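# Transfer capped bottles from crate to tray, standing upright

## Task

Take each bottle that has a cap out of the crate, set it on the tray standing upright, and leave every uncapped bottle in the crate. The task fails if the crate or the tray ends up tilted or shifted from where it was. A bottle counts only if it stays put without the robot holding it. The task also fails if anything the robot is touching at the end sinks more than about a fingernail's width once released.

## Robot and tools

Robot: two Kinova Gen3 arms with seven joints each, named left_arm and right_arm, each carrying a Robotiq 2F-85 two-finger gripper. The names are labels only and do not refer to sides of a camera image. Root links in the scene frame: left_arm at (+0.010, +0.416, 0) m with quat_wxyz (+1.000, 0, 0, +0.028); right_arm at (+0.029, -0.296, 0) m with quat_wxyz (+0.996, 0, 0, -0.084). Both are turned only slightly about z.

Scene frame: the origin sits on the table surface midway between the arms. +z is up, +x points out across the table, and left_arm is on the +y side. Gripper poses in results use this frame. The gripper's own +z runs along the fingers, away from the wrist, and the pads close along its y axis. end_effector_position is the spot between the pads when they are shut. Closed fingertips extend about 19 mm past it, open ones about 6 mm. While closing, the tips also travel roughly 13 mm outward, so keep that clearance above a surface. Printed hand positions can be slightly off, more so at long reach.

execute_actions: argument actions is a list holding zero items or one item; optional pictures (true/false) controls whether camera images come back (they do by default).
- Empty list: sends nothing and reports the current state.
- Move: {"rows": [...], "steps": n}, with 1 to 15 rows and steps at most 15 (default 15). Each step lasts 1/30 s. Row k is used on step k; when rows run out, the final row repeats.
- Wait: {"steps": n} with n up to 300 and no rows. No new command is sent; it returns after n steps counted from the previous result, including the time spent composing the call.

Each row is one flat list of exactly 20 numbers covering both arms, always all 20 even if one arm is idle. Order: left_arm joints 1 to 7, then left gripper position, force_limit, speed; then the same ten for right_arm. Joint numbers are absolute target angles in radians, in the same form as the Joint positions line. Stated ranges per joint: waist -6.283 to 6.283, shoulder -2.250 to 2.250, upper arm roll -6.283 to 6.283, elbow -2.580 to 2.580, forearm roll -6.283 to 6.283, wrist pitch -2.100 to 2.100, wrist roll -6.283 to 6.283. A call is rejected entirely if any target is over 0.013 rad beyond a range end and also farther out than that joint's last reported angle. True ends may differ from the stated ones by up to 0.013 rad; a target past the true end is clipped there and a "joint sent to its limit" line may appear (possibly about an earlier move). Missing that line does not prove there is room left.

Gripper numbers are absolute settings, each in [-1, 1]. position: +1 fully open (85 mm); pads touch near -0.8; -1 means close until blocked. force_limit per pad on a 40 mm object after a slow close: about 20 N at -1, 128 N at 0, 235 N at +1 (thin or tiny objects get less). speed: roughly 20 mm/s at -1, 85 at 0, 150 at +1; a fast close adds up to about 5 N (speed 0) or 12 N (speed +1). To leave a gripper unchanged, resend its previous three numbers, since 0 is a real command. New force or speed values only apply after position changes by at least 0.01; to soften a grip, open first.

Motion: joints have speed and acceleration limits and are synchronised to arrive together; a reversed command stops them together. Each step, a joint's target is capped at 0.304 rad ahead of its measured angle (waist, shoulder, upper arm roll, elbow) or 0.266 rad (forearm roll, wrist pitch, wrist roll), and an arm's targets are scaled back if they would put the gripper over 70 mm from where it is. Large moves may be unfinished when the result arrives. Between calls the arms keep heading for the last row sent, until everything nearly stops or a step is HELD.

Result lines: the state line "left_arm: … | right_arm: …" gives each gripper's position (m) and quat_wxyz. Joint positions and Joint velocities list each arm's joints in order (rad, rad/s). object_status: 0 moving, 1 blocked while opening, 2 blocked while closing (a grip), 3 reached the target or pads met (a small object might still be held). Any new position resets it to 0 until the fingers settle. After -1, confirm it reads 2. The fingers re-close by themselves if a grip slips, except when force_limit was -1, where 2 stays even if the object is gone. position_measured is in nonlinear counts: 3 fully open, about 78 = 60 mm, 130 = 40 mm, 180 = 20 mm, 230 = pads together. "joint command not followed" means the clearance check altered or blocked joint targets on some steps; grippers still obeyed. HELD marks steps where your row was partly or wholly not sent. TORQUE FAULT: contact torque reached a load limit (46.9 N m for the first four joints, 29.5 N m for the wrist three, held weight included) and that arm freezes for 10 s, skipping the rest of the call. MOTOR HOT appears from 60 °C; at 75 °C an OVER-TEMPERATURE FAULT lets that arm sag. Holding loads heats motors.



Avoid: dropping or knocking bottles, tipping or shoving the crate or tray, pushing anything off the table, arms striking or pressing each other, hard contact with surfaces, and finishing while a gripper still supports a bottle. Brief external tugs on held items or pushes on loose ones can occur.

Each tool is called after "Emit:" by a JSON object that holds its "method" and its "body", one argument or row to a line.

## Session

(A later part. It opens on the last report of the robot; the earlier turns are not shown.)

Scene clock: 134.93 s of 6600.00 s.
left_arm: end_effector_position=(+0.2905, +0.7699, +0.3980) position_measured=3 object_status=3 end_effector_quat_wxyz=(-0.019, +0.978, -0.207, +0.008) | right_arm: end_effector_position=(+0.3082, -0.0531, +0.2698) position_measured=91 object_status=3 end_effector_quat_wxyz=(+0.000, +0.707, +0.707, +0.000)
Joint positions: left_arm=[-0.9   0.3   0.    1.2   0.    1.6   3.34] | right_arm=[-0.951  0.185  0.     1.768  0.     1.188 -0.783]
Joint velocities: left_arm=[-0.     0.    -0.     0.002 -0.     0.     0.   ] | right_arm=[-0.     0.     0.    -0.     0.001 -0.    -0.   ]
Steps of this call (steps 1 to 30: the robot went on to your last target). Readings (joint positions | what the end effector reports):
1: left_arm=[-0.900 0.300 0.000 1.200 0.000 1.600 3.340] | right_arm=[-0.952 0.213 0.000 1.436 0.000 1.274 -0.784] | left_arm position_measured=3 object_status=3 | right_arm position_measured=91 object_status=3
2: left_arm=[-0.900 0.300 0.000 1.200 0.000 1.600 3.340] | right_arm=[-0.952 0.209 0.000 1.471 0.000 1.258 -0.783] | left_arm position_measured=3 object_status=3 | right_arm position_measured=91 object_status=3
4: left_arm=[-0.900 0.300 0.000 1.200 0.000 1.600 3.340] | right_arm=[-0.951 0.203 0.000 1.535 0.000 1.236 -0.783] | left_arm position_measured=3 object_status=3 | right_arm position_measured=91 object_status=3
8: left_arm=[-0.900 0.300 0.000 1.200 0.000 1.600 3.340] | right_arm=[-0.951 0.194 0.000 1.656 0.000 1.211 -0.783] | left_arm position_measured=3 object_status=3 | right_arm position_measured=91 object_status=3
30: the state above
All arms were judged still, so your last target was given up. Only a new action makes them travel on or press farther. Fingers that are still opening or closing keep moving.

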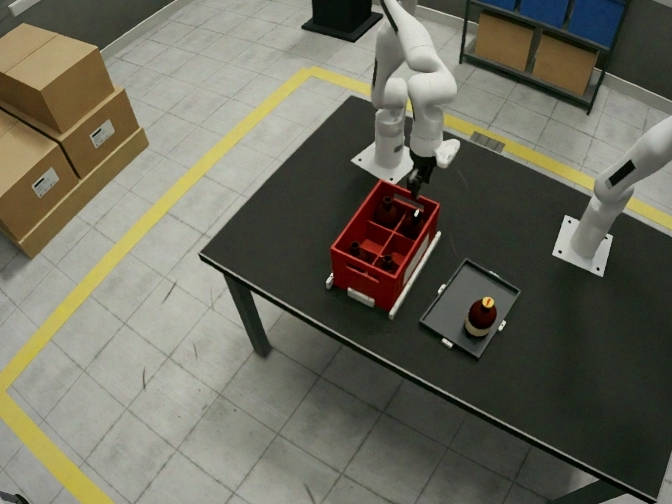

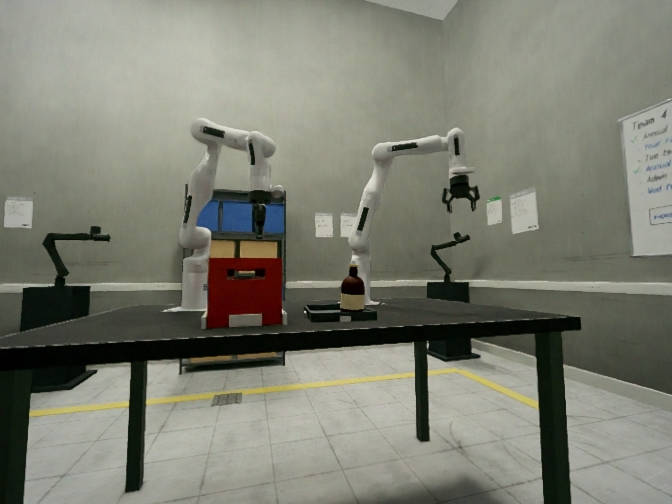

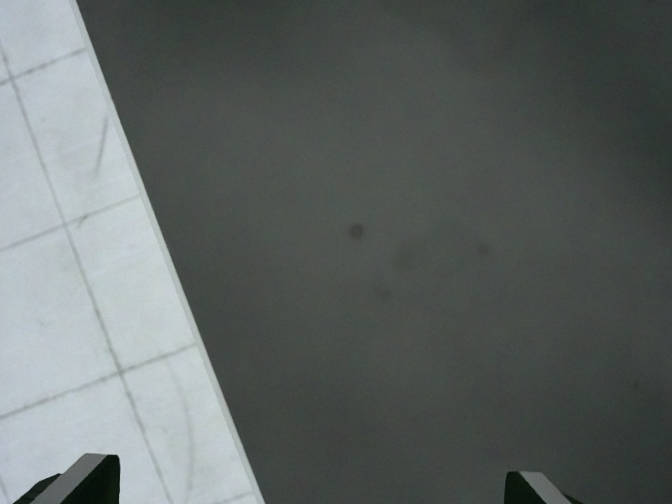

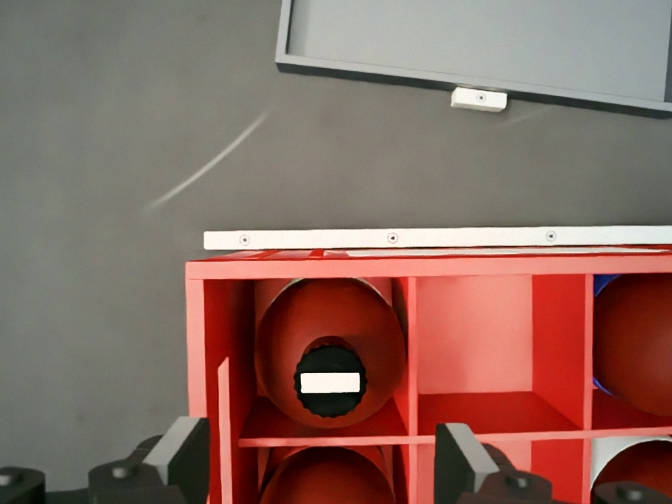

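Emit:
{"method": "execute_actions", "body": {
  "actions": [
    {"rows":[[-0.9,0.3,0,1.2,0,1.6,3.34,1,0,0,-0.945,0.253,0,1.893,0,0.995,0,0.15,-0.3,0]]}
  ],
  "pictures": false
}}

Emit:
{"method": "execute_actions", "body": {
  "actions": [
    {"steps":15}
  ],
  "pictures": false
}}

Emit:
{"method": "execute_actions", "body": {
  "actions": [
    {"rows":[[-0.9,0.3,0,1.2,0,1.6,3.34,1,0,0,-0.945,0.34,0,1.986,0,0.816,0,0.15,-0.3,0]]}
  ],
  "pictures": false
}}

Emit:
{"method": "execute_actions", "body": {
  "actions": [
    {"rows":[[-0.9,0.3,0,1.2,0,1.6,3.34,1,0,0,-0.945,0.34,0,1.986,0,0.816,0,-1,-0.3,0]]}
  ],
  "pictures": false
}}

Emit:
{"method": "execute_actions", "body": {
  "actions": [
    {"steps":8}
  ]
}}

Scene clock: 154.37 s of 6600.00 s.
left_arm: end_effector_position=(+0.2905, +0.7699, +0.3980) position_measured=3 object_status=3 end_effector_quat_wxyz=(-0.019, +0.978, -0.207, +0.008) | right_arm: end_effector_position=(+0.3098, -0.0544, +0.2130) position_measured=110 object_status=3 end_effector_quat_wxyz=(+0.000, +0.512, +0.859, +0.001)
Joint positions: left_arm=[-0.9   0.3   0.    1.2   0.    1.6   3.34] | right_arm=[-0.945  0.249  0.     1.887  0.     1.005 -0.281]
Joint velocities: left_arm=[-0.001 -0.     0.     0.     0.    -0.     0.   ] | right_arm=[ 0.003  0.029 -0.     0.051 -0.002 -0.078  1.216]
Steps of this call (steps 1 to 180: nothing new was sent; then 12.93 s passed at rest; steps 181 to 195: all 15 steps of this action). Readings (joint positions | what the end effector reports):
181: left_arm=[-0.900 0.300 0.000 1.200 0.000 1.600 3.340] | right_arm=[-0.951 0.185 -0.000 1.769 -0.000 1.187 -0.782] | left_arm position_measured=3 object_status=3 | right_arm position_measured=91 object_status=0
182: left_arm=[-0.900 0.300 0.000 1.200 0.000 1.600 3.340] | right_arm=[-0.951 0.188 -0.000 1.773 -0.000 1.181 -0.773] | left_arm position_measured=3 object_status=3 | right_arm position_measured=92 object_status=0
184: left_arm=[-0.900 0.300 0.000 1.200 0.000 1.600 3.340] | right_arm=[-0.949 0.202 -0.000 1.796 -0.000 1.145 -0.725] | left_arm position_measured=3 object_status=3 | right_arm position_measured=102 object_status=0
188: left_arm=[-0.900 0.300 0.000 1.200 0.000 1.600 3.340] | right_arm=[-0.947 0.231 0.000 1.853 0.000 1.057 -0.565] | left_arm position_measured=3 object_status=3 | right_arm position_measured=109 object_status=0
195: the state above

Scene clock: 154.87 s of 6600.00 s.
left_arm: end_effector_position=(+0.2905, +0.7699, +0.3980) position_measured=3 object_status=3 end_effector_quat_wxyz=(-0.019, +0.978, -0.207, +0.008) | right_arm: end_effector_position=(+0.3096, -0.0547, +0.2099) position_measured=110 object_status=3 end_effector_quat_wxyz=(+0.000, +0.387, +0.922, +0.000)
Joint positions: left_arm=[-0.9   0.3   0.    1.2   0.    1.6   3.34] | right_arm=[-0.945  0.253  0.     1.893  0.     0.995 -0.   ]
Joint velocities: left_arm=[-0.001  0.    -0.    -0.001 -0.     0.    -0.   ] | right_arm=[ 0. -0. -0.  0. -0.  0. -0.]
Steps of this call (steps 1 to 15: the robot went on to your last target). Readings (joint positions | what the end effector reports):
1: left_arm=[-0.900 0.300 0.000 1.200 0.000 1.600 3.340] | right_arm=[-0.945 0.250 0.000 1.888 0.000 1.002 -0.240] | left_arm position_measured=3 object_status=3 | right_arm position_measured=110 object_status=3
2: left_arm=[-0.900 0.300 0.000 1.200 0.000 1.600 3.340] | right_arm=[-0.945 0.251 0.000 1.889 0.000 1.001 -0.200] | left_arm position_measured=3 object_status=3 | right_arm position_measured=110 object_status=3
4: left_arm=[-0.900 0.300 0.000 1.200 0.000 1.600 3.340] | right_arm=[-0.945 0.252 -0.000 1.891 -0.000 0.998 -0.118] | left_arm position_measured=3 object_status=3 | right_arm position_measured=110 object_status=3
8: left_arm=[-0.900 0.300 0.000 1.200 0.000 1.600 3.340] | right_arm=[-0.945 0.253 -0.000 1.893 0.000 0.995 -0.006] | left_arm position_measured=3 object_status=3 | right_arm position_measured=110 object_status=3
15: the state above

Scene clock: 155.37 s of 6600.00 s.
left_arm: end_effector_position=(+0.2905, +0.7699, +0.3980) position_measured=3 object_status=3 end_effector_quat_wxyz=(-0.019, +0.978, -0.207, +0.008) | right_arm: end_effector_position=(+0.3096, -0.0548, +0.1550) position_measured=110 object_status=3 end_effector_quat_wxyz=(+0.000, +0.387, +0.922, +0.000)
Joint positions: left_arm=[-0.9   0.3   0.    1.2   0.    1.6   3.34] | right_arm=[-0.945  0.339 -0.     1.986  0.     0.816 -0.   ]
Joint velocities: left_arm=[ 0.001 -0.    -0.    -0.001  0.001 -0.     0.   ] | right_arm=[ 0.     0.007  0.     0.001 -0.001 -0.001  0.   ]
Steps of this call (steps 1 to 15: all 15 steps of this action). Readings (joint positions | what the end effector reports):
1: left_arm=[-0.900 0.300 0.000 1.200 0.000 1.600 3.340] | right_arm=[-0.945 0.254 0.000 1.894 -0.000 0.994 -0.000] | left_arm position_measured=3 object_status=3 | right_arm position_measured=110 object_status=3
2: left_arm=[-0.900 0.300 0.000 1.200 0.000 1.600 3.340] | right_arm=[-0.945 0.259 0.000 1.898 -0.000 0.985 0.000] | left_arm position_measured=3 object_status=3 | right_arm position_measured=110 object_status=3
4: left_arm=[-0.900 0.300 0.000 1.200 0.000 1.600 3.340] | right_arm=[-0.945 0.286 0.000 1.923 -0.000 0.936 -0.000] | left_arm position_measured=3 object_status=3 | right_arm position_measured=110 object_status=3
8: left_arm=[-0.900 0.300 0.000 1.200 0.000 1.600 3.340] | right_arm=[-0.945 0.334 -0.000 1.981 0.000 0.825 0.000] | left_arm position_measured=3 object_status=3 | right_arm position_measured=110 object_status=3
15: the state above

Scene clock: 155.87 s of 6600.00 s.
left_arm: end_effector_position=(+0.2905, +0.7699, +0.3980) position_measured=3 object_status=3 end_effector_quat_wxyz=(-0.019, +0.978, -0.207, +0.008) | right_arm: end_effector_position=(+0.3097, -0.0547, +0.1550) position_measured=167 object_status=0 end_effector_quat_wxyz=(+0.000, +0.387, +0.922, +0.000)
Joint positions: left_arm=[-0.9   0.3   0.    1.2   0.    1.6   3.34] | right_arm=[-0.945  0.339  0.     1.986  0.     0.816  0.   ]
Joint velocities: left_arm=[ 0.    -0.    -0.    -0.001  0.001 -0.    -0.   ] | right_arm=[ 0.    -0.001  0.     0.    -0.    -0.     0.   ]
Steps of this call (steps 1 to 15: all 15 steps of this action). Readings (joint positions | what the end effector reports):
1: left_arm=[-0.900 0.300 0.000 1.200 0.000 1.600 3.340] | right_arm=[-0.945 0.339 -0.000 1.986 0.000 0.816 -0.000] | left_arm position_measured=3 object_status=3 | right_arm position_measured=110 object_status=0
2: left_arm=[-0.900 0.300 0.000 1.200 0.000 1.600 3.340] | right_arm=[-0.945 0.340 -0.000 1.986 0.000 0.816 -0.000] | left_arm position_measured=3 object_status=3 | right_arm position_measured=111 object_status=0
4: left_arm=[-0.900 0.300 0.000 1.200 0.000 1.600 3.340] | right_arm=[-0.945 0.340 -0.000 1.986 0.000 0.816 -0.000] | left_arm position_measured=3 object_status=3 | right_arm position_measured=121 object_status=0
8: left_arm=[-0.900 0.300 0.000 1.200 0.000 1.600 3.340] | right_arm=[-0.945 0.340 -0.000 1.986 0.000 0.816 0.000] | left_arm position_measured=3 object_status=3 | right_arm position_measured=150 object_status=0
15: the state above

Scene clock: 156.13 s of 6600.00 s.
left_arm: end_effector_position=(+0.2905, +0.7699, +0.3980) position_measured=3 object_status=3 end_effector_quat_wxyz=(-0.019, +0.978, -0.207, +0.008) | right_arm: end_effector_position=(+0.3097, -0.0547, +0.1550) position_measured=167 object_status=2 end_effector_quat_wxyz=(+0.000, +0.387, +0.922, +0.000)
Joint positions: left_arm=[-0.9   0.3   0.    1.2   0.    1.6   3.34] | right_arm=[-0.945  0.339  0.     1.986  0.     0.816  0.   ]
Joint velocities: left_arm=[-0.     0.001 -0.    -0.001  0.     0.    -0.   ] | right_arm=[-0.    -0.001  0.     0.    -0.001 -0.    -0.001]
Steps of this call (steps 1 to 8: the robot went on to your last target). Readings (joint positions | what the end effector reports):
1: left_arm=[-0.900 0.300 0.000 1.200 0.000 1.600 3.340] | right_arm=[-0.945 0.339 0.000 1.986 0.000 0.816 0.000] | left_arm position_measured=3 object_status=3 | right_arm position_measured=167 object_status=2
2: left_arm=[-0.900 0.300 -0.000 1.200 0.000 1.600 3.340] | right_arm=[-0.945 0.339 0.000 1.986 0.000 0.816 0.000] | left_arm position_measured=3 object_status=3 | right_arm position_measured=167 object_status=2
4: left_arm=[-0.900 0.300 0.000 1.200 -0.000 1.600 3.340] | right_arm=[-0.945 0.339 0.000 1.986 0.000 0.816 0.000] | left_arm position_measured=3 object_status=3 | right_arm position_measured=167 object_status=2
8: the state above

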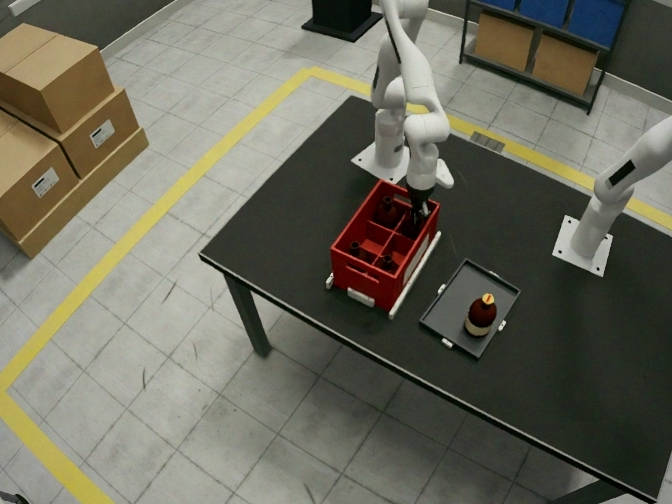

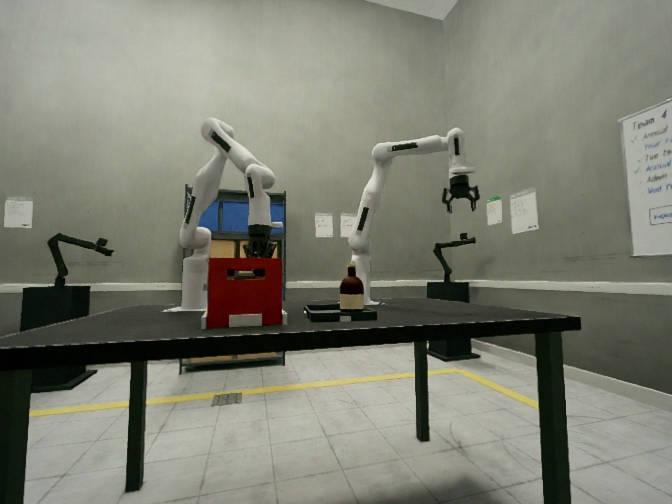

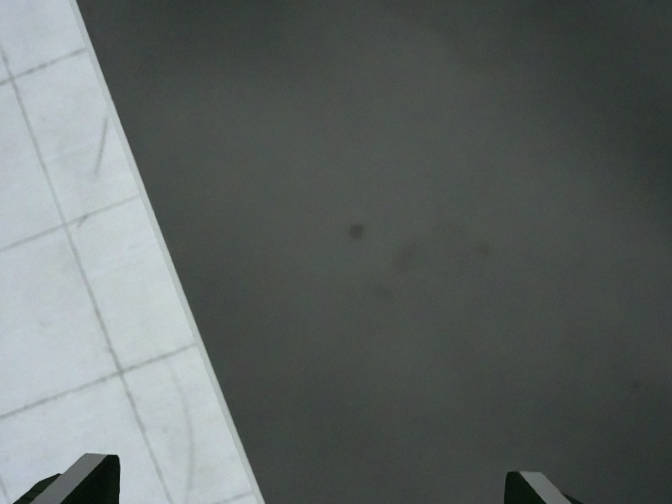

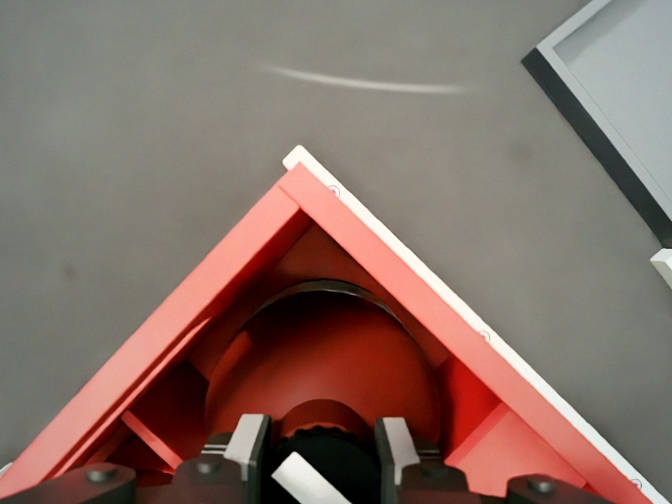

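Emit:
{"method": "execute_actions", "body": {
  "actions": [
    {"rows":[[-0.9,0.3,0,1.2,0,1.6,3.34,1,0,0,-0.945,0.253,0,1.893,0,0.995,0,-1,-0.3,0]],"steps":10}
  ],
  "pictures": false
}}

Emit:
{"method": "execute_actions", "body": {
  "actions": [
    {"rows":[[-0.9,0.3,0,1.2,0,1.6,3.34,1,0,0,-0.945,0.185,0,1.768,0,1.188,0,-1,-0.3,0]],"steps":11}
  ],
  "pictures": false
}}

Emit:
{"method": "execute_actions", "body": {
  "actions": [
    {"rows":[[-0.9,0.3,0,1.2,0,1.6,3.34,1,0,0,-0.945,0.132,0,1.505,0,1.505,0,-1,-0.3,0]]}
  ],
  "pictures": false
}}

Emit:
{"method": "execute_actions", "body": {
  "actions": [
    {"rows":[[-0.9,0.3,0,1.2,0,1.6,3.34,1,0,0,-1.08,0.36,0,1.108,0,1.674,0.25,-1,-0.3,0]]}
  ],
  "pictures": false
}}

Emit:
{"method": "execute_actions", "body": {
  "actions": [
    {"rows":[[-0.9,0.3,0,1.2,0,1.6,3.34,1,0,0,-1.2,0.694,0,0.643,0,1.8045,0.5,-1,-0.3,0]]}
  ],
  "pictures": false
}}

Emit:
{"method": "execute_actions", "body": {
  "actions": [
    {"steps":15}
  ],
  "pictures": false
}}

Emit:
{"method": "execute_actions", "body": {
  "actions": [
    {"rows":[[-0.9,0.3,0,1.2,0,1.6,3.34,1,0,0,-1.2,0.711,0,1.159,0,1.272,0.5,-1,-0.3,0]]}
  ],
  "pictures": false
}}

Emit:
{"method": "execute_actions", "body": {
  "actions": [
    {"steps":20}
  ]
}}

Scene clock: 180.30 s of 6600.00 s.
left_arm: end_effector_position=(+0.2905, +0.7699, +0.3980) position_measured=3 object_status=3 end_effector_quat_wxyz=(-0.019, +0.978, -0.207, +0.008) | right_arm: end_effector_position=(+0.3097, -0.0547, +0.2085) position_measured=167 object_status=2 end_effector_quat_wxyz=(-0.000, +0.387, +0.922, -0.001)
Joint positions: left_arm=[-0.9   0.3   0.    1.2   0.    1.6   3.34] | right_arm=[-0.945  0.256  0.     1.893  0.     0.994 -0.   ]
Joint velocities: left_arm=[ 0.     0.    -0.     0.001 -0.    -0.    -0.   ] | right_arm=[-0.    -0.021 -0.001 -0.005  0.001  0.038 -0.   ]
Steps of this call (steps 1 to 15: the robot went on to your last target; steps 16 to 90: nothing new was sent; then 20.83 s passed at rest; steps 91 to 100: all 10 steps of this action). Readings (joint positions | what the end effector reports):
91: left_arm=[-0.900 0.300 0.000 1.200 0.000 1.600 3.340] | right_arm=[-0.945 0.339 -0.000 1.985 0.000 0.817 0.000] | left_arm position_measured=3 object_status=3 | right_arm position_measured=167 object_status=2
92: left_arm=[-0.900 0.300 0.000 1.200 0.000 1.600 3.340] | right_arm=[-0.945 0.334 -0.000 1.981 0.000 0.826 -0.000] | left_arm position_measured=3 object_status=3 | right_arm position_measured=167 object_status=2
94: left_arm=[-0.900 0.300 0.000 1.200 0.000 1.600 3.340] | right_arm=[-0.945 0.309 -0.000 1.957 -0.000 0.875 0.000] | left_arm position_measured=3 object_status=3 | right_arm position_measured=167 object_status=2
98: left_arm=[-0.900 0.300 0.000 1.200 0.000 1.600 3.340] | right_arm=[-0.945 0.259 0.000 1.897 -0.000 0.985 -0.000] | left_arm position_measured=3 object_status=3 | right_arm position_measured=167 object_status=2
100: the state above

Scene clock: 180.67 s of 6600.00 s.
left_arm: end_effector_position=(+0.2905, +0.7699, +0.3980) position_measured=3 object_status=3 end_effector_quat_wxyz=(-0.019, +0.978, -0.207, +0.008) | right_arm: end_effector_position=(+0.3097, -0.0547, +0.2691) position_measured=167 object_status=2 end_effector_quat_wxyz=(-0.000, +0.387, +0.922, -0.000)
Joint positions: left_arm=[-0.9   0.3   0.    1.2   0.    1.6   3.34] | right_arm=[-0.945  0.187  0.     1.768 -0.     1.187  0.   ]
Joint velocities: left_arm=[ 0.    -0.     0.    -0.001  0.001 -0.     0.   ] | right_arm=[-0.    -0.01  -0.    -0.009 -0.001  0.033  0.001]
Steps of this call (steps 1 to 11: all 11 steps of this action). Readings (joint positions | what the end effector reports):
1: left_arm=[-0.900 0.300 0.000 1.200 0.000 1.600 3.340] | right_arm=[-0.945 0.255 0.000 1.893 0.000 0.996 -0.000] | left_arm position_measured=3 object_status=3 | right_arm position_measured=167 object_status=2
2: left_arm=[-0.900 0.300 0.000 1.200 0.000 1.600 3.340] | right_arm=[-0.945 0.252 -0.000 1.888 0.000 1.003 0.000] | left_arm position_measured=3 object_status=3 | right_arm position_measured=167 object_status=2
4: left_arm=[-0.900 0.300 0.000 1.200 0.000 1.600 3.340] | right_arm=[-0.945 0.236 -0.000 1.862 0.000 1.043 0.000] | left_arm position_measured=3 object_status=3 | right_arm position_measured=167 object_status=2
8: left_arm=[-0.900 0.300 0.000 1.200 0.000 1.600 3.340] | right_arm=[-0.945 0.194 0.000 1.783 -0.000 1.164 -0.000] | left_arm position_measured=3 object_status=3 | right_arm position_measured=167 object_status=2
11: the state above

Scene clock: 181.17 s of 6600.00 s.
left_arm: end_effector_position=(+0.2905, +0.7699, +0.3980) position_measured=3 object_status=3 end_effector_quat_wxyz=(-0.019, +0.978, -0.207, +0.008) | right_arm: end_effector_position=(+0.3093, -0.0550, +0.3696) position_measured=167 object_status=2 end_effector_quat_wxyz=(+0.000, +0.387, +0.922, +0.000)
Joint positions: left_arm=[-0.9   0.3   0.    1.2   0.    1.6   3.34] | right_arm=[-0.945  0.132  0.     1.506 -0.     1.504  0.   ]
Joint velocities: left_arm=[-0.    -0.001 -0.     0.001 -0.     0.    -0.   ] | right_arm=[ 0.    -0.006  0.    -0.031  0.     0.046  0.   ]
Steps of this call (steps 1 to 15: all 15 steps of this action). Readings (joint positions | what the end effector reports):
1: left_arm=[-0.900 0.300 0.000 1.200 0.000 1.600 3.340] | right_arm=[-0.945 0.186 0.000 1.768 0.000 1.188 0.000] | left_arm position_measured=3 object_status=3 | right_arm position_measured=167 object_status=2
2: left_arm=[-0.900 0.300 0.000 1.200 0.000 1.600 3.340] | right_arm=[-0.945 0.185 0.000 1.763 0.000 1.194 0.000] | left_arm position_measured=3 object_status=3 | right_arm position_measured=167 object_status=2
4: left_arm=[-0.900 0.300 0.000 1.200 0.000 1.600 3.340] | right_arm=[-0.945 0.180 -0.000 1.737 0.000 1.220 0.000] | left_arm position_measured=3 object_status=3 | right_arm position_measured=167 object_status=2
8: left_arm=[-0.900 0.300 0.000 1.200 0.000 1.600 3.340] | right_arm=[-0.945 0.157 0.000 1.626 0.001 1.343 -0.000] | left_arm position_measured=3 object_status=3 | right_arm position_measured=167 object_status=2
15: the state above

Scene clock: 181.67 s of 6600.00 s.
left_arm: end_effector_position=(+0.2905, +0.7699, +0.3980) position_measured=3 object_status=3 end_effector_quat_wxyz=(-0.019, +0.978, -0.207, +0.008) | right_arm: end_effector_position=(+0.3298, +0.0464, +0.3984) position_measured=167 object_status=2 end_effector_quat_wxyz=(-0.001, +0.213, +0.977, -0.000)
Joint positions: left_arm=[-0.9   0.3   0.    1.2   0.    1.6   3.34] | right_arm=[-1.071  0.345 -0.001  1.133 -0.001  1.664  0.238]
Joint velocities: left_arm=[-0.001  0.     0.    -0.001  0.001 -0.    -0.   ] | right_arm=[-0.126  0.202 -0.003 -0.47  -0.002  0.164  0.246]
Steps of this call (steps 1 to 15: all 15 steps of this action). Readings (joint positions | what the end effector reports):
1: left_arm=[-0.900 0.300 -0.000 1.200 0.000 1.600 3.340] | right_arm=[-0.946 0.132 0.000 1.505 0.000 1.505 0.001] | left_arm position_measured=3 object_status=3 | right_arm position_measured=167 object_status=2
2: left_arm=[-0.900 0.300 0.000 1.200 0.000 1.600 3.340] | right_arm=[-0.949 0.137 0.001 1.499 0.000 1.509 0.004] | left_arm position_measured=3 object_status=3 | right_arm position_measured=167 object_status=2
4: left_arm=[-0.900 0.300 0.000 1.200 0.000 1.600 3.340] | right_arm=[-0.961 0.160 0.001 1.473 0.001 1.524 0.025] | left_arm position_measured=3 object_status=3 | right_arm position_measured=167 object_status=2
8: left_arm=[-0.900 0.300 0.000 1.200 0.000 1.600 3.340] | right_arm=[-1.011 0.245 0.001 1.353 0.001 1.586 0.118] | left_arm position_measured=3 object_status=3 | right_arm position_measured=167 object_status=2
15: the state above

Scene clock: 182.17 s of 6600.00 s.
left_arm: end_effector_position=(+0.2905, +0.7699, +0.3980) position_measured=3 object_status=3 end_effector_quat_wxyz=(-0.019, +0.978, -0.207, +0.008) | right_arm: end_effector_position=(+0.3445, +0.1744, +0.3723) position_measured=167 object_status=2 end_effector_quat_wxyz=(-0.002, +0.032, +0.999, -0.002)
Joint positions: left_arm=[-0.9   0.3   0.    1.2   0.    1.6   3.34] | right_arm=[-1.191  0.668 -0.001  0.684 -0.     1.795  0.484]
Joint velocities: left_arm=[ 0.     0.     0.    -0.     0.001 -0.     0.   ] | right_arm=[-0.12   0.338 -0.004 -0.602 -0.005  0.127  0.252]
Steps of this call (steps 1 to 15: all 15 steps of this action). Readings (joint positions | what the end effector reports):
1: left_arm=[-0.900 0.300 0.000 1.200 0.000 1.600 3.340] | right_arm=[-1.076 0.352 -0.001 1.119 -0.001 1.670 0.245] | left_arm position_measured=3 object_status=3 | right_arm position_measured=167 object_status=2
2: left_arm=[-0.900 0.300 0.000 1.200 0.000 1.600 3.340] | right_arm=[-1.081 0.363 0.000 1.101 0.000 1.677 0.255] | left_arm position_measured=3 object_status=3 | right_arm position_measured=167 object_status=2
4: left_arm=[-0.900 0.300 0.000 1.200 0.000 1.600 3.340] | right_arm=[-1.099 0.402 0.001 1.053 0.001 1.697 0.287] | left_arm position_measured=3 object_status=3 | right_arm position_measured=167 object_status=2
8: left_arm=[-0.900 0.300 0.000 1.200 0.000 1.600 3.340] | right_arm=[-1.142 0.524 -0.000 0.919 -0.000 1.743 0.379] | left_arm position_measured=3 object_status=3 | right_arm position_measured=167 object_status=2
15: the state above

Scene clock: 182.67 s of 6600.00 s.
left_arm: end_effector_position=(+0.2905, +0.7699, +0.3980) position_measured=3 object_status=3 end_effector_quat_wxyz=(-0.019, +0.978, -0.207, +0.008) | right_arm: end_effector_position=(+0.3454, +0.1848, +0.3699) position_measured=167 object_status=2 end_effector_quat_wxyz=(+0.000, +0.020, +1.000, +0.000)
Joint positions: left_arm=[-0.9   0.3   0.    1.2   0.    1.6   3.34] | right_arm=[-1.2    0.694 -0.     0.643 -0.     1.804  0.5  ]
Joint velocities: left_arm=[ 0.001 -0.    -0.     0.002  0.     0.     0.   ] | right_arm=[-0.     0.002  0.    -0.    -0.001  0.    -0.   ]
Steps of this call (steps 1 to 15: the robot went on to your last target). Readings (joint positions | what the end effector reports):
1: left_arm=[-0.900 0.300 0.000 1.200 0.000 1.600 3.340] | right_arm=[-1.195 0.677 -0.001 0.666 -0.001 1.799 0.491] | left_arm position_measured=3 object_status=3 | right_arm position_measured=167 object_status=2
2: left_arm=[-0.900 0.300 0.000 1.200 0.000 1.600 3.340] | right_arm=[-1.197 0.684 -0.001 0.655 -0.001 1.801 0.496] | left_arm position_measured=3 object_status=3 | right_arm position_measured=167 object_status=2
4: left_arm=[-0.900 0.300 0.000 1.200 0.000 1.600 3.340] | right_arm=[-1.199 0.689 -0.001 0.646 -0.001 1.803 0.500] | left_arm position_measured=3 object_status=3 | right_arm position_measured=167 object_status=2
8: left_arm=[-0.900 0.300 0.000 1.200 0.000 1.600 3.340] | right_arm=[-1.200 0.692 0.000 0.643 0.000 1.804 0.500] | left_arm position_measured=3 object_status=3 | right_arm position_measured=167 object_status=2
15: the state above

Scene clock: 183.17 s of 6600.00 s.
left_arm: end_effector_position=(+0.2905, +0.7699, +0.3980) position_measured=3 object_status=3 end_effector_quat_wxyz=(-0.019, +0.978, -0.207, +0.008) | right_arm: end_effector_position=(+0.3433, +0.1814, +0.2389) position_measured=167 object_status=2 end_effector_quat_wxyz=(-0.010, +0.020, +1.000, -0.017)
Joint positions: left_arm=[-0.9   0.3   0.    1.2   0.    1.6   3.34] | right_arm=[-1.2    0.708 -0.     1.037 -0.     1.436  0.5  ]
Joint velocities: left_arm=[-0.    -0.001 -0.     0.001  0.    -0.     0.   ] | right_arm=[-0.     0.039 -0.001  0.968 -0.    -1.21   0.001]
Steps of this call (steps 1 to 15: all 15 steps of this action). Readings (joint positions | what the end effector reports):
1: left_arm=[-0.900 0.300 0.000 1.200 -0.000 1.600 3.340] | right_arm=[-1.200 0.694 -0.000 0.644 -0.000 1.804 0.500] | left_arm position_measured=3 object_status=3 | right_arm position_measured=167 object_status=2
2: left_arm=[-0.900 0.300 0.000 1.200 0.000 1.600 3.340] | right_arm=[-1.200 0.693 0.000 0.649 -0.000 1.800 0.500] | left_arm position_measured=3 object_status=3 | right_arm position_measured=167 object_status=2
4: left_arm=[-0.900 0.300 0.000 1.200 0.000 1.600 3.340] | right_arm=[-1.200 0.693 0.000 0.674 -0.000 1.777 0.500] | left_arm position_measured=3 object_status=3 | right_arm position_measured=167 object_status=2
8: left_arm=[-0.900 0.300 0.000 1.200 0.000 1.600 3.340] | right_arm=[-1.200 0.698 0.000 0.791 0.000 1.674 0.500] | left_arm position_measured=3 object_status=3 | right_arm position_measured=167 object_status=2
15: the state above

Scene clock: 183.83 s of 6600.00 s.
left_arm: end_effector_position=(+0.2905, +0.7699, +0.3980) position_measured=3 object_status=3 end_effector_quat_wxyz=(-0.019, +0.978, -0.207, +0.008) | right_arm: end_effector_position=(+0.3453, +0.1847, +0.1996) position_measured=167 object_status=2 end_effector_quat_wxyz=(-0.000, +0.020, +1.000, -0.000)
Joint positions: left_arm=[-0.9   0.3   0.    1.2   0.    1.6   3.34] | right_arm=[-1.2    0.711  0.     1.159  0.     1.272  0.5  ]
Joint velocities: left_arm=[-0.001 -0.001  0.    -0.001 -0.001 -0.     0.   ] | right_arm=[ 0.    -0.001  0.     0.     0.001 -0.     0.   ]
Steps of this call (steps 1 to 20: the robot went on to your last target). Readings (joint positions | what the end effector reports):
1: left_arm=[-0.900 0.300 0.000 1.200 0.000 1.600 3.340] | right_arm=[-1.200 0.709 -0.000 1.068 -0.000 1.396 0.500] | left_arm position_measured=3 object_status=3 | right_arm position_measured=167 object_status=2
2: left_arm=[-0.900 0.300 0.000 1.200 0.000 1.600 3.340] | right_arm=[-1.200 0.711 -0.000 1.095 0.000 1.359 0.500] | left_arm position_measured=3 object_status=3 | right_arm position_measured=167 object_status=2
4: left_arm=[-0.900 0.300 0.000 1.200 0.000 1.600 3.340] | right_arm=[-1.200 0.713 -0.000 1.136 0.000 1.304 0.500] | left_arm position_measured=3 object_status=3 | right_arm position_measured=167 object_status=2
8: left_arm=[-0.900 0.300 0.000 1.200 0.000 1.600 3.340] | right_arm=[-1.200 0.714 -0.000 1.158 0.000 1.273 0.500] | left_arm position_measured=3 object_status=3 | right_arm position_measured=167 object_status=2
20: the state above

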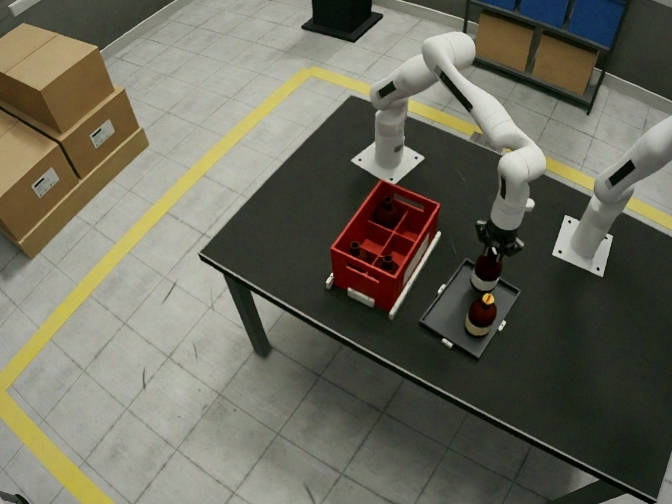

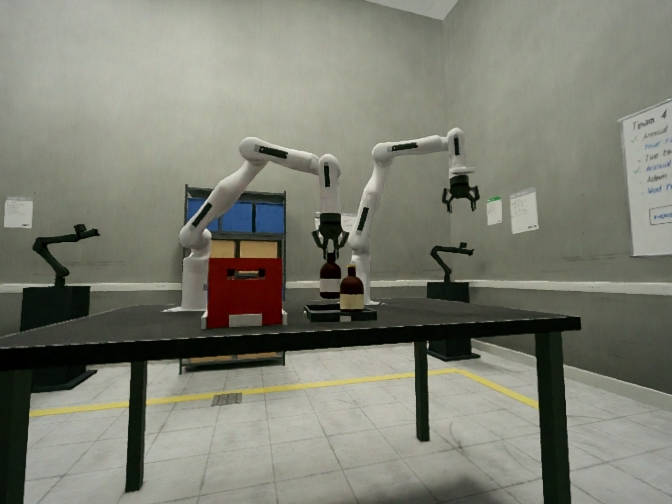

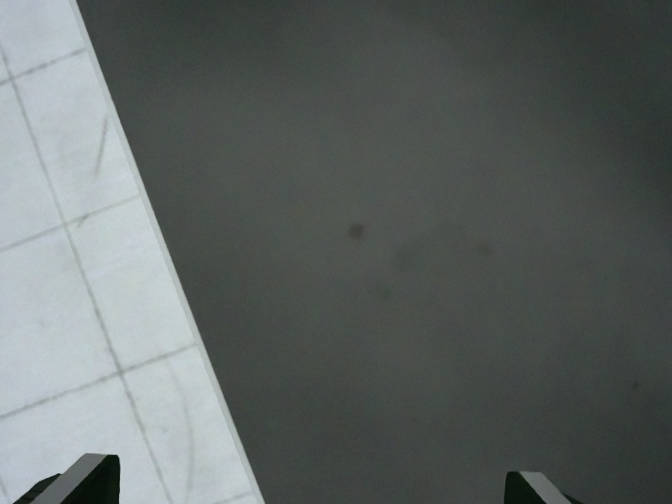

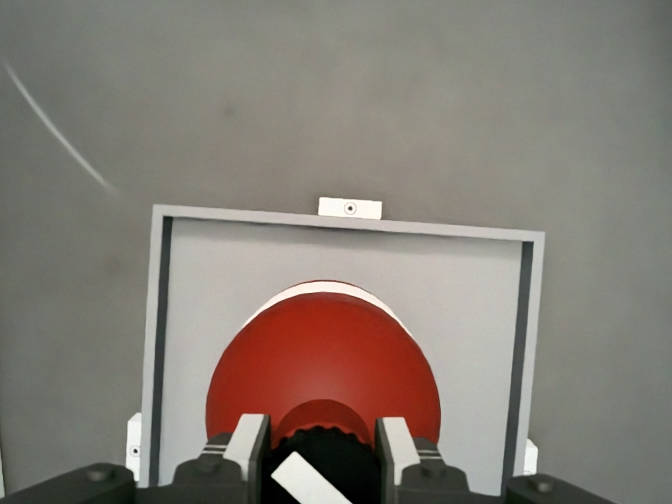

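Emit:
{"method": "execute_actions", "body": {
  "actions": [
    {"rows":[[-0.9,0.3,0,1.2,0,1.6,3.34,1,0,0,-1.2,0.752,0,1.235,0,1.155,0.5,-1,-0.3,0]]}
  ],
  "pictures": false
}}

Emit:
{"method": "execute_actions", "body": {
  "actions": [
    {"rows":[[-0.9,0.3,0,1.2,0,1.6,3.34,1,0,0,-1.2,0.752,0,1.235,0,1.155,0.5,0.3,-0.3,0]]}
  ],
  "pictures": false
}}

Emit:
{"method": "execute_actions", "body": {
  "actions": [
    {"rows":[[-0.9,0.3,0,1.2,0,1.6,3.34,1,0,0,-1.2,0.711,0,1.159,0,1.272,0.5,0.3,-0.3,0]]}
  ]
}}

Scene clock: 191.50 s of 6600.00 s.
left_arm: end_effector_position=(+0.2905, +0.7699, +0.3980) position_measured=3 object_status=3 end_effector_quat_wxyz=(-0.019, +0.978, -0.207, +0.008) | right_arm: end_effector_position=(+0.3453, +0.1847, +0.1537) position_measured=167 object_status=2 end_effector_quat_wxyz=(-0.000, +0.020, +1.000, -0.000)
Joint positions: left_arm=[-0.9   0.3   0.    1.2   0.    1.6   3.34] | right_arm=[-1.2    0.752  0.     1.235  0.     1.155  0.5  ]
Joint velocities: left_arm=[ 0.    -0.002  0.    -0.001  0.     0.    -0.   ] | right_arm=[ 0.    -0.001  0.    -0.     0.    -0.     0.   ]
Steps of this call (steps 1 to 15: the robot went on to your last target; steps 16 to 90: nothing new was sent; then 4.17 s passed at rest; steps 91 to 105: all 15 steps of this action). Readings (joint positions | what the end effector reports):
91: left_arm=[-0.900 0.300 0.000 1.200 0.000 1.600 3.340] | right_arm=[-1.200 0.711 0.000 1.160 0.000 1.271 0.500] | left_arm position_measured=3 object_status=3 | right_arm position_measured=167 object_status=2
92: left_arm=[-0.900 0.300 0.000 1.200 0.000 1.600 3.340] | right_arm=[-1.200 0.714 0.000 1.164 -0.000 1.264 0.500] | left_arm position_measured=3 object_status=3 | right_arm position_measured=167 object_status=2
94: left_arm=[-0.900 0.300 0.000 1.200 0.000 1.600 3.340] | right_arm=[-1.200 0.726 0.000 1.188 -0.000 1.225 0.500] | left_arm position_measured=3 object_status=3 | right_arm position_measured=167 object_status=2
98: left_arm=[-0.900 0.300 0.000 1.200 0.000 1.600 3.340] | right_arm=[-1.200 0.751 -0.000 1.234 -0.000 1.158 0.500] | left_arm position_measured=3 object_status=3 | right_arm position_measured=167 object_status=2
105: the state above

Scene clock: 192.00 s of 6600.00 s.
left_arm: end_effector_position=(+0.2905, +0.7699, +0.3980) position_measured=3 object_status=3 end_effector_quat_wxyz=(-0.019, +0.978, -0.207, +0.008) | right_arm: end_effector_position=(+0.3453, +0.1847, +0.1538) position_measured=92 object_status=0 end_effector_quat_wxyz=(-0.000, +0.020, +1.000, -0.000)
Joint positions: left_arm=[-0.9   0.3   0.    1.2   0.    1.6   3.34] | right_arm=[-1.2    0.752 -0.     1.235  0.     1.155  0.5  ]
Joint velocities: left_arm=[ 0.002 -0.    -0.    -0.     0.001  0.    -0.   ] | right_arm=[ 0.     0.002  0.     0.     0.    -0.     0.   ]
Steps of this call (steps 1 to 15: all 15 steps of this action). Readings (joint positions | what the end effector reports):
1: left_arm=[-0.900 0.300 0.000 1.200 0.000 1.600 3.340] | right_arm=[-1.200 0.752 0.000 1.235 0.000 1.155 0.500] | left_arm position_measured=3 object_status=3 | right_arm position_measured=167 object_status=0
2: left_arm=[-0.900 0.300 0.000 1.200 0.000 1.600 3.340] | right_arm=[-1.200 0.752 0.000 1.235 0.000 1.155 0.500] | left_arm position_measured=3 object_status=3 | right_arm position_measured=167 object_status=0
4: left_arm=[-0.900 0.300 0.000 1.200 0.000 1.600 3.340] | right_arm=[-1.200 0.751 0.000 1.234 0.000 1.155 0.500] | left_arm position_measured=3 object_status=3 | right_arm position_measured=156 object_status=0
8: left_arm=[-0.900 0.300 -0.000 1.200 0.000 1.600 3.340] | right_arm=[-1.200 0.751 0.000 1.234 0.000 1.155 0.500] | left_arm position_measured=3 object_status=3 | right_arm position_measured=128 object_status=0
15: the state above

Scene clock: 192.50 s of 6600.00 s.
left_arm: end_effector_position=(+0.2905, +0.7699, +0.3980) position_measured=3 object_status=3 end_effector_quat_wxyz=(-0.019, +0.978, -0.207, +0.008) | right_arm: end_effector_position=(+0.3453, +0.1847, +0.1996) position_measured=91 object_status=3 end_effector_quat_wxyz=(-0.000, +0.020, +1.000, -0.000)
Joint positions: left_arm=[-0.9   0.3   0.    1.2   0.    1.6   3.34] | right_arm=[-1.2    0.711 -0.     1.159 -0.     1.272  0.5  ]
Joint velocities: left_arm=[ 0.     0.002  0.    -0.001 -0.    -0.     0.   ] | right_arm=[ 0.    -0.001 -0.    -0.    -0.001  0.     0.001]
Steps of this call (steps 1 to 15: all 15 steps of this action). Readings (joint positions | what the end effector reports):
1: left_arm=[-0.900 0.300 0.000 1.200 0.000 1.600 3.340] | right_arm=[-1.200 0.751 -0.000 1.234 0.000 1.156 0.500] | left_arm position_measured=3 object_status=3 | right_arm position_measured=92 object_status=0
2: left_arm=[-0.900 0.300 0.000 1.200 0.000 1.600 3.340] | right_arm=[-1.200 0.749 -0.000 1.230 0.000 1.163 0.500] | left_arm position_measured=3 object_status=3 | right_arm position_measured=91 object_status=0
4: left_arm=[-0.900 0.300 0.000 1.200 0.000 1.600 3.340] | right_arm=[-1.200 0.736 -0.000 1.205 0.000 1.202 0.500] | left_arm position_measured=3 object_status=3 | right_arm position_measured=91 object_status=0
8: left_arm=[-0.900 0.300 0.000 1.200 0.000 1.600 3.340] | right_arm=[-1.200 0.712 0.000 1.160 -0.000 1.269 0.500] | left_arm position_measured=3 object_status=3 | right_arm position_measured=91 object_status=3
15: the state above

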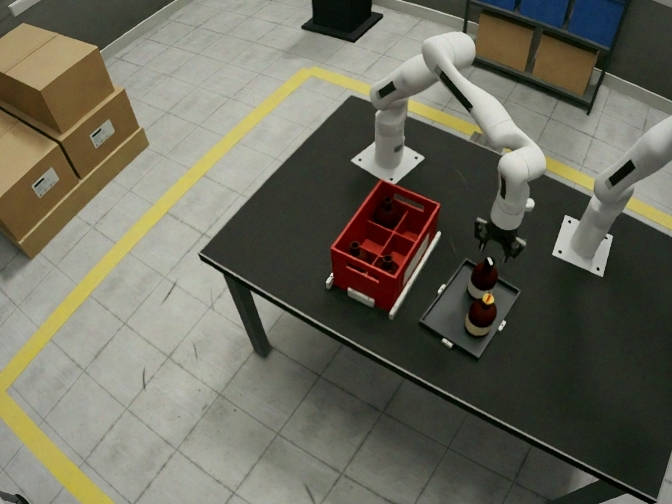

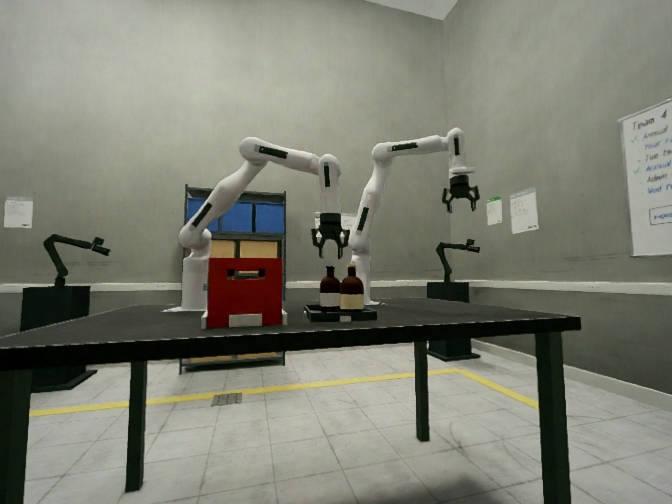

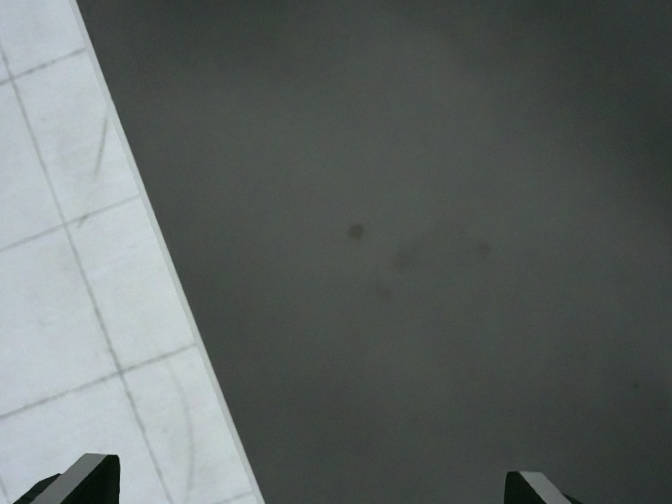

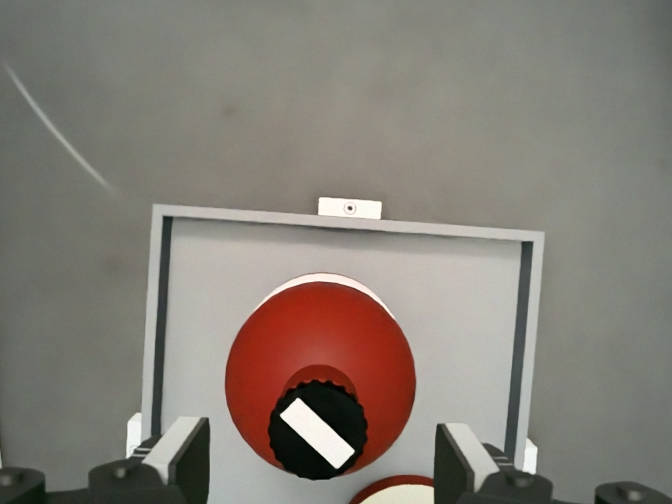

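Emit:
{"method": "finished_scene", "body": {
  "scene": 1
}}

The scene is finished: the task was done.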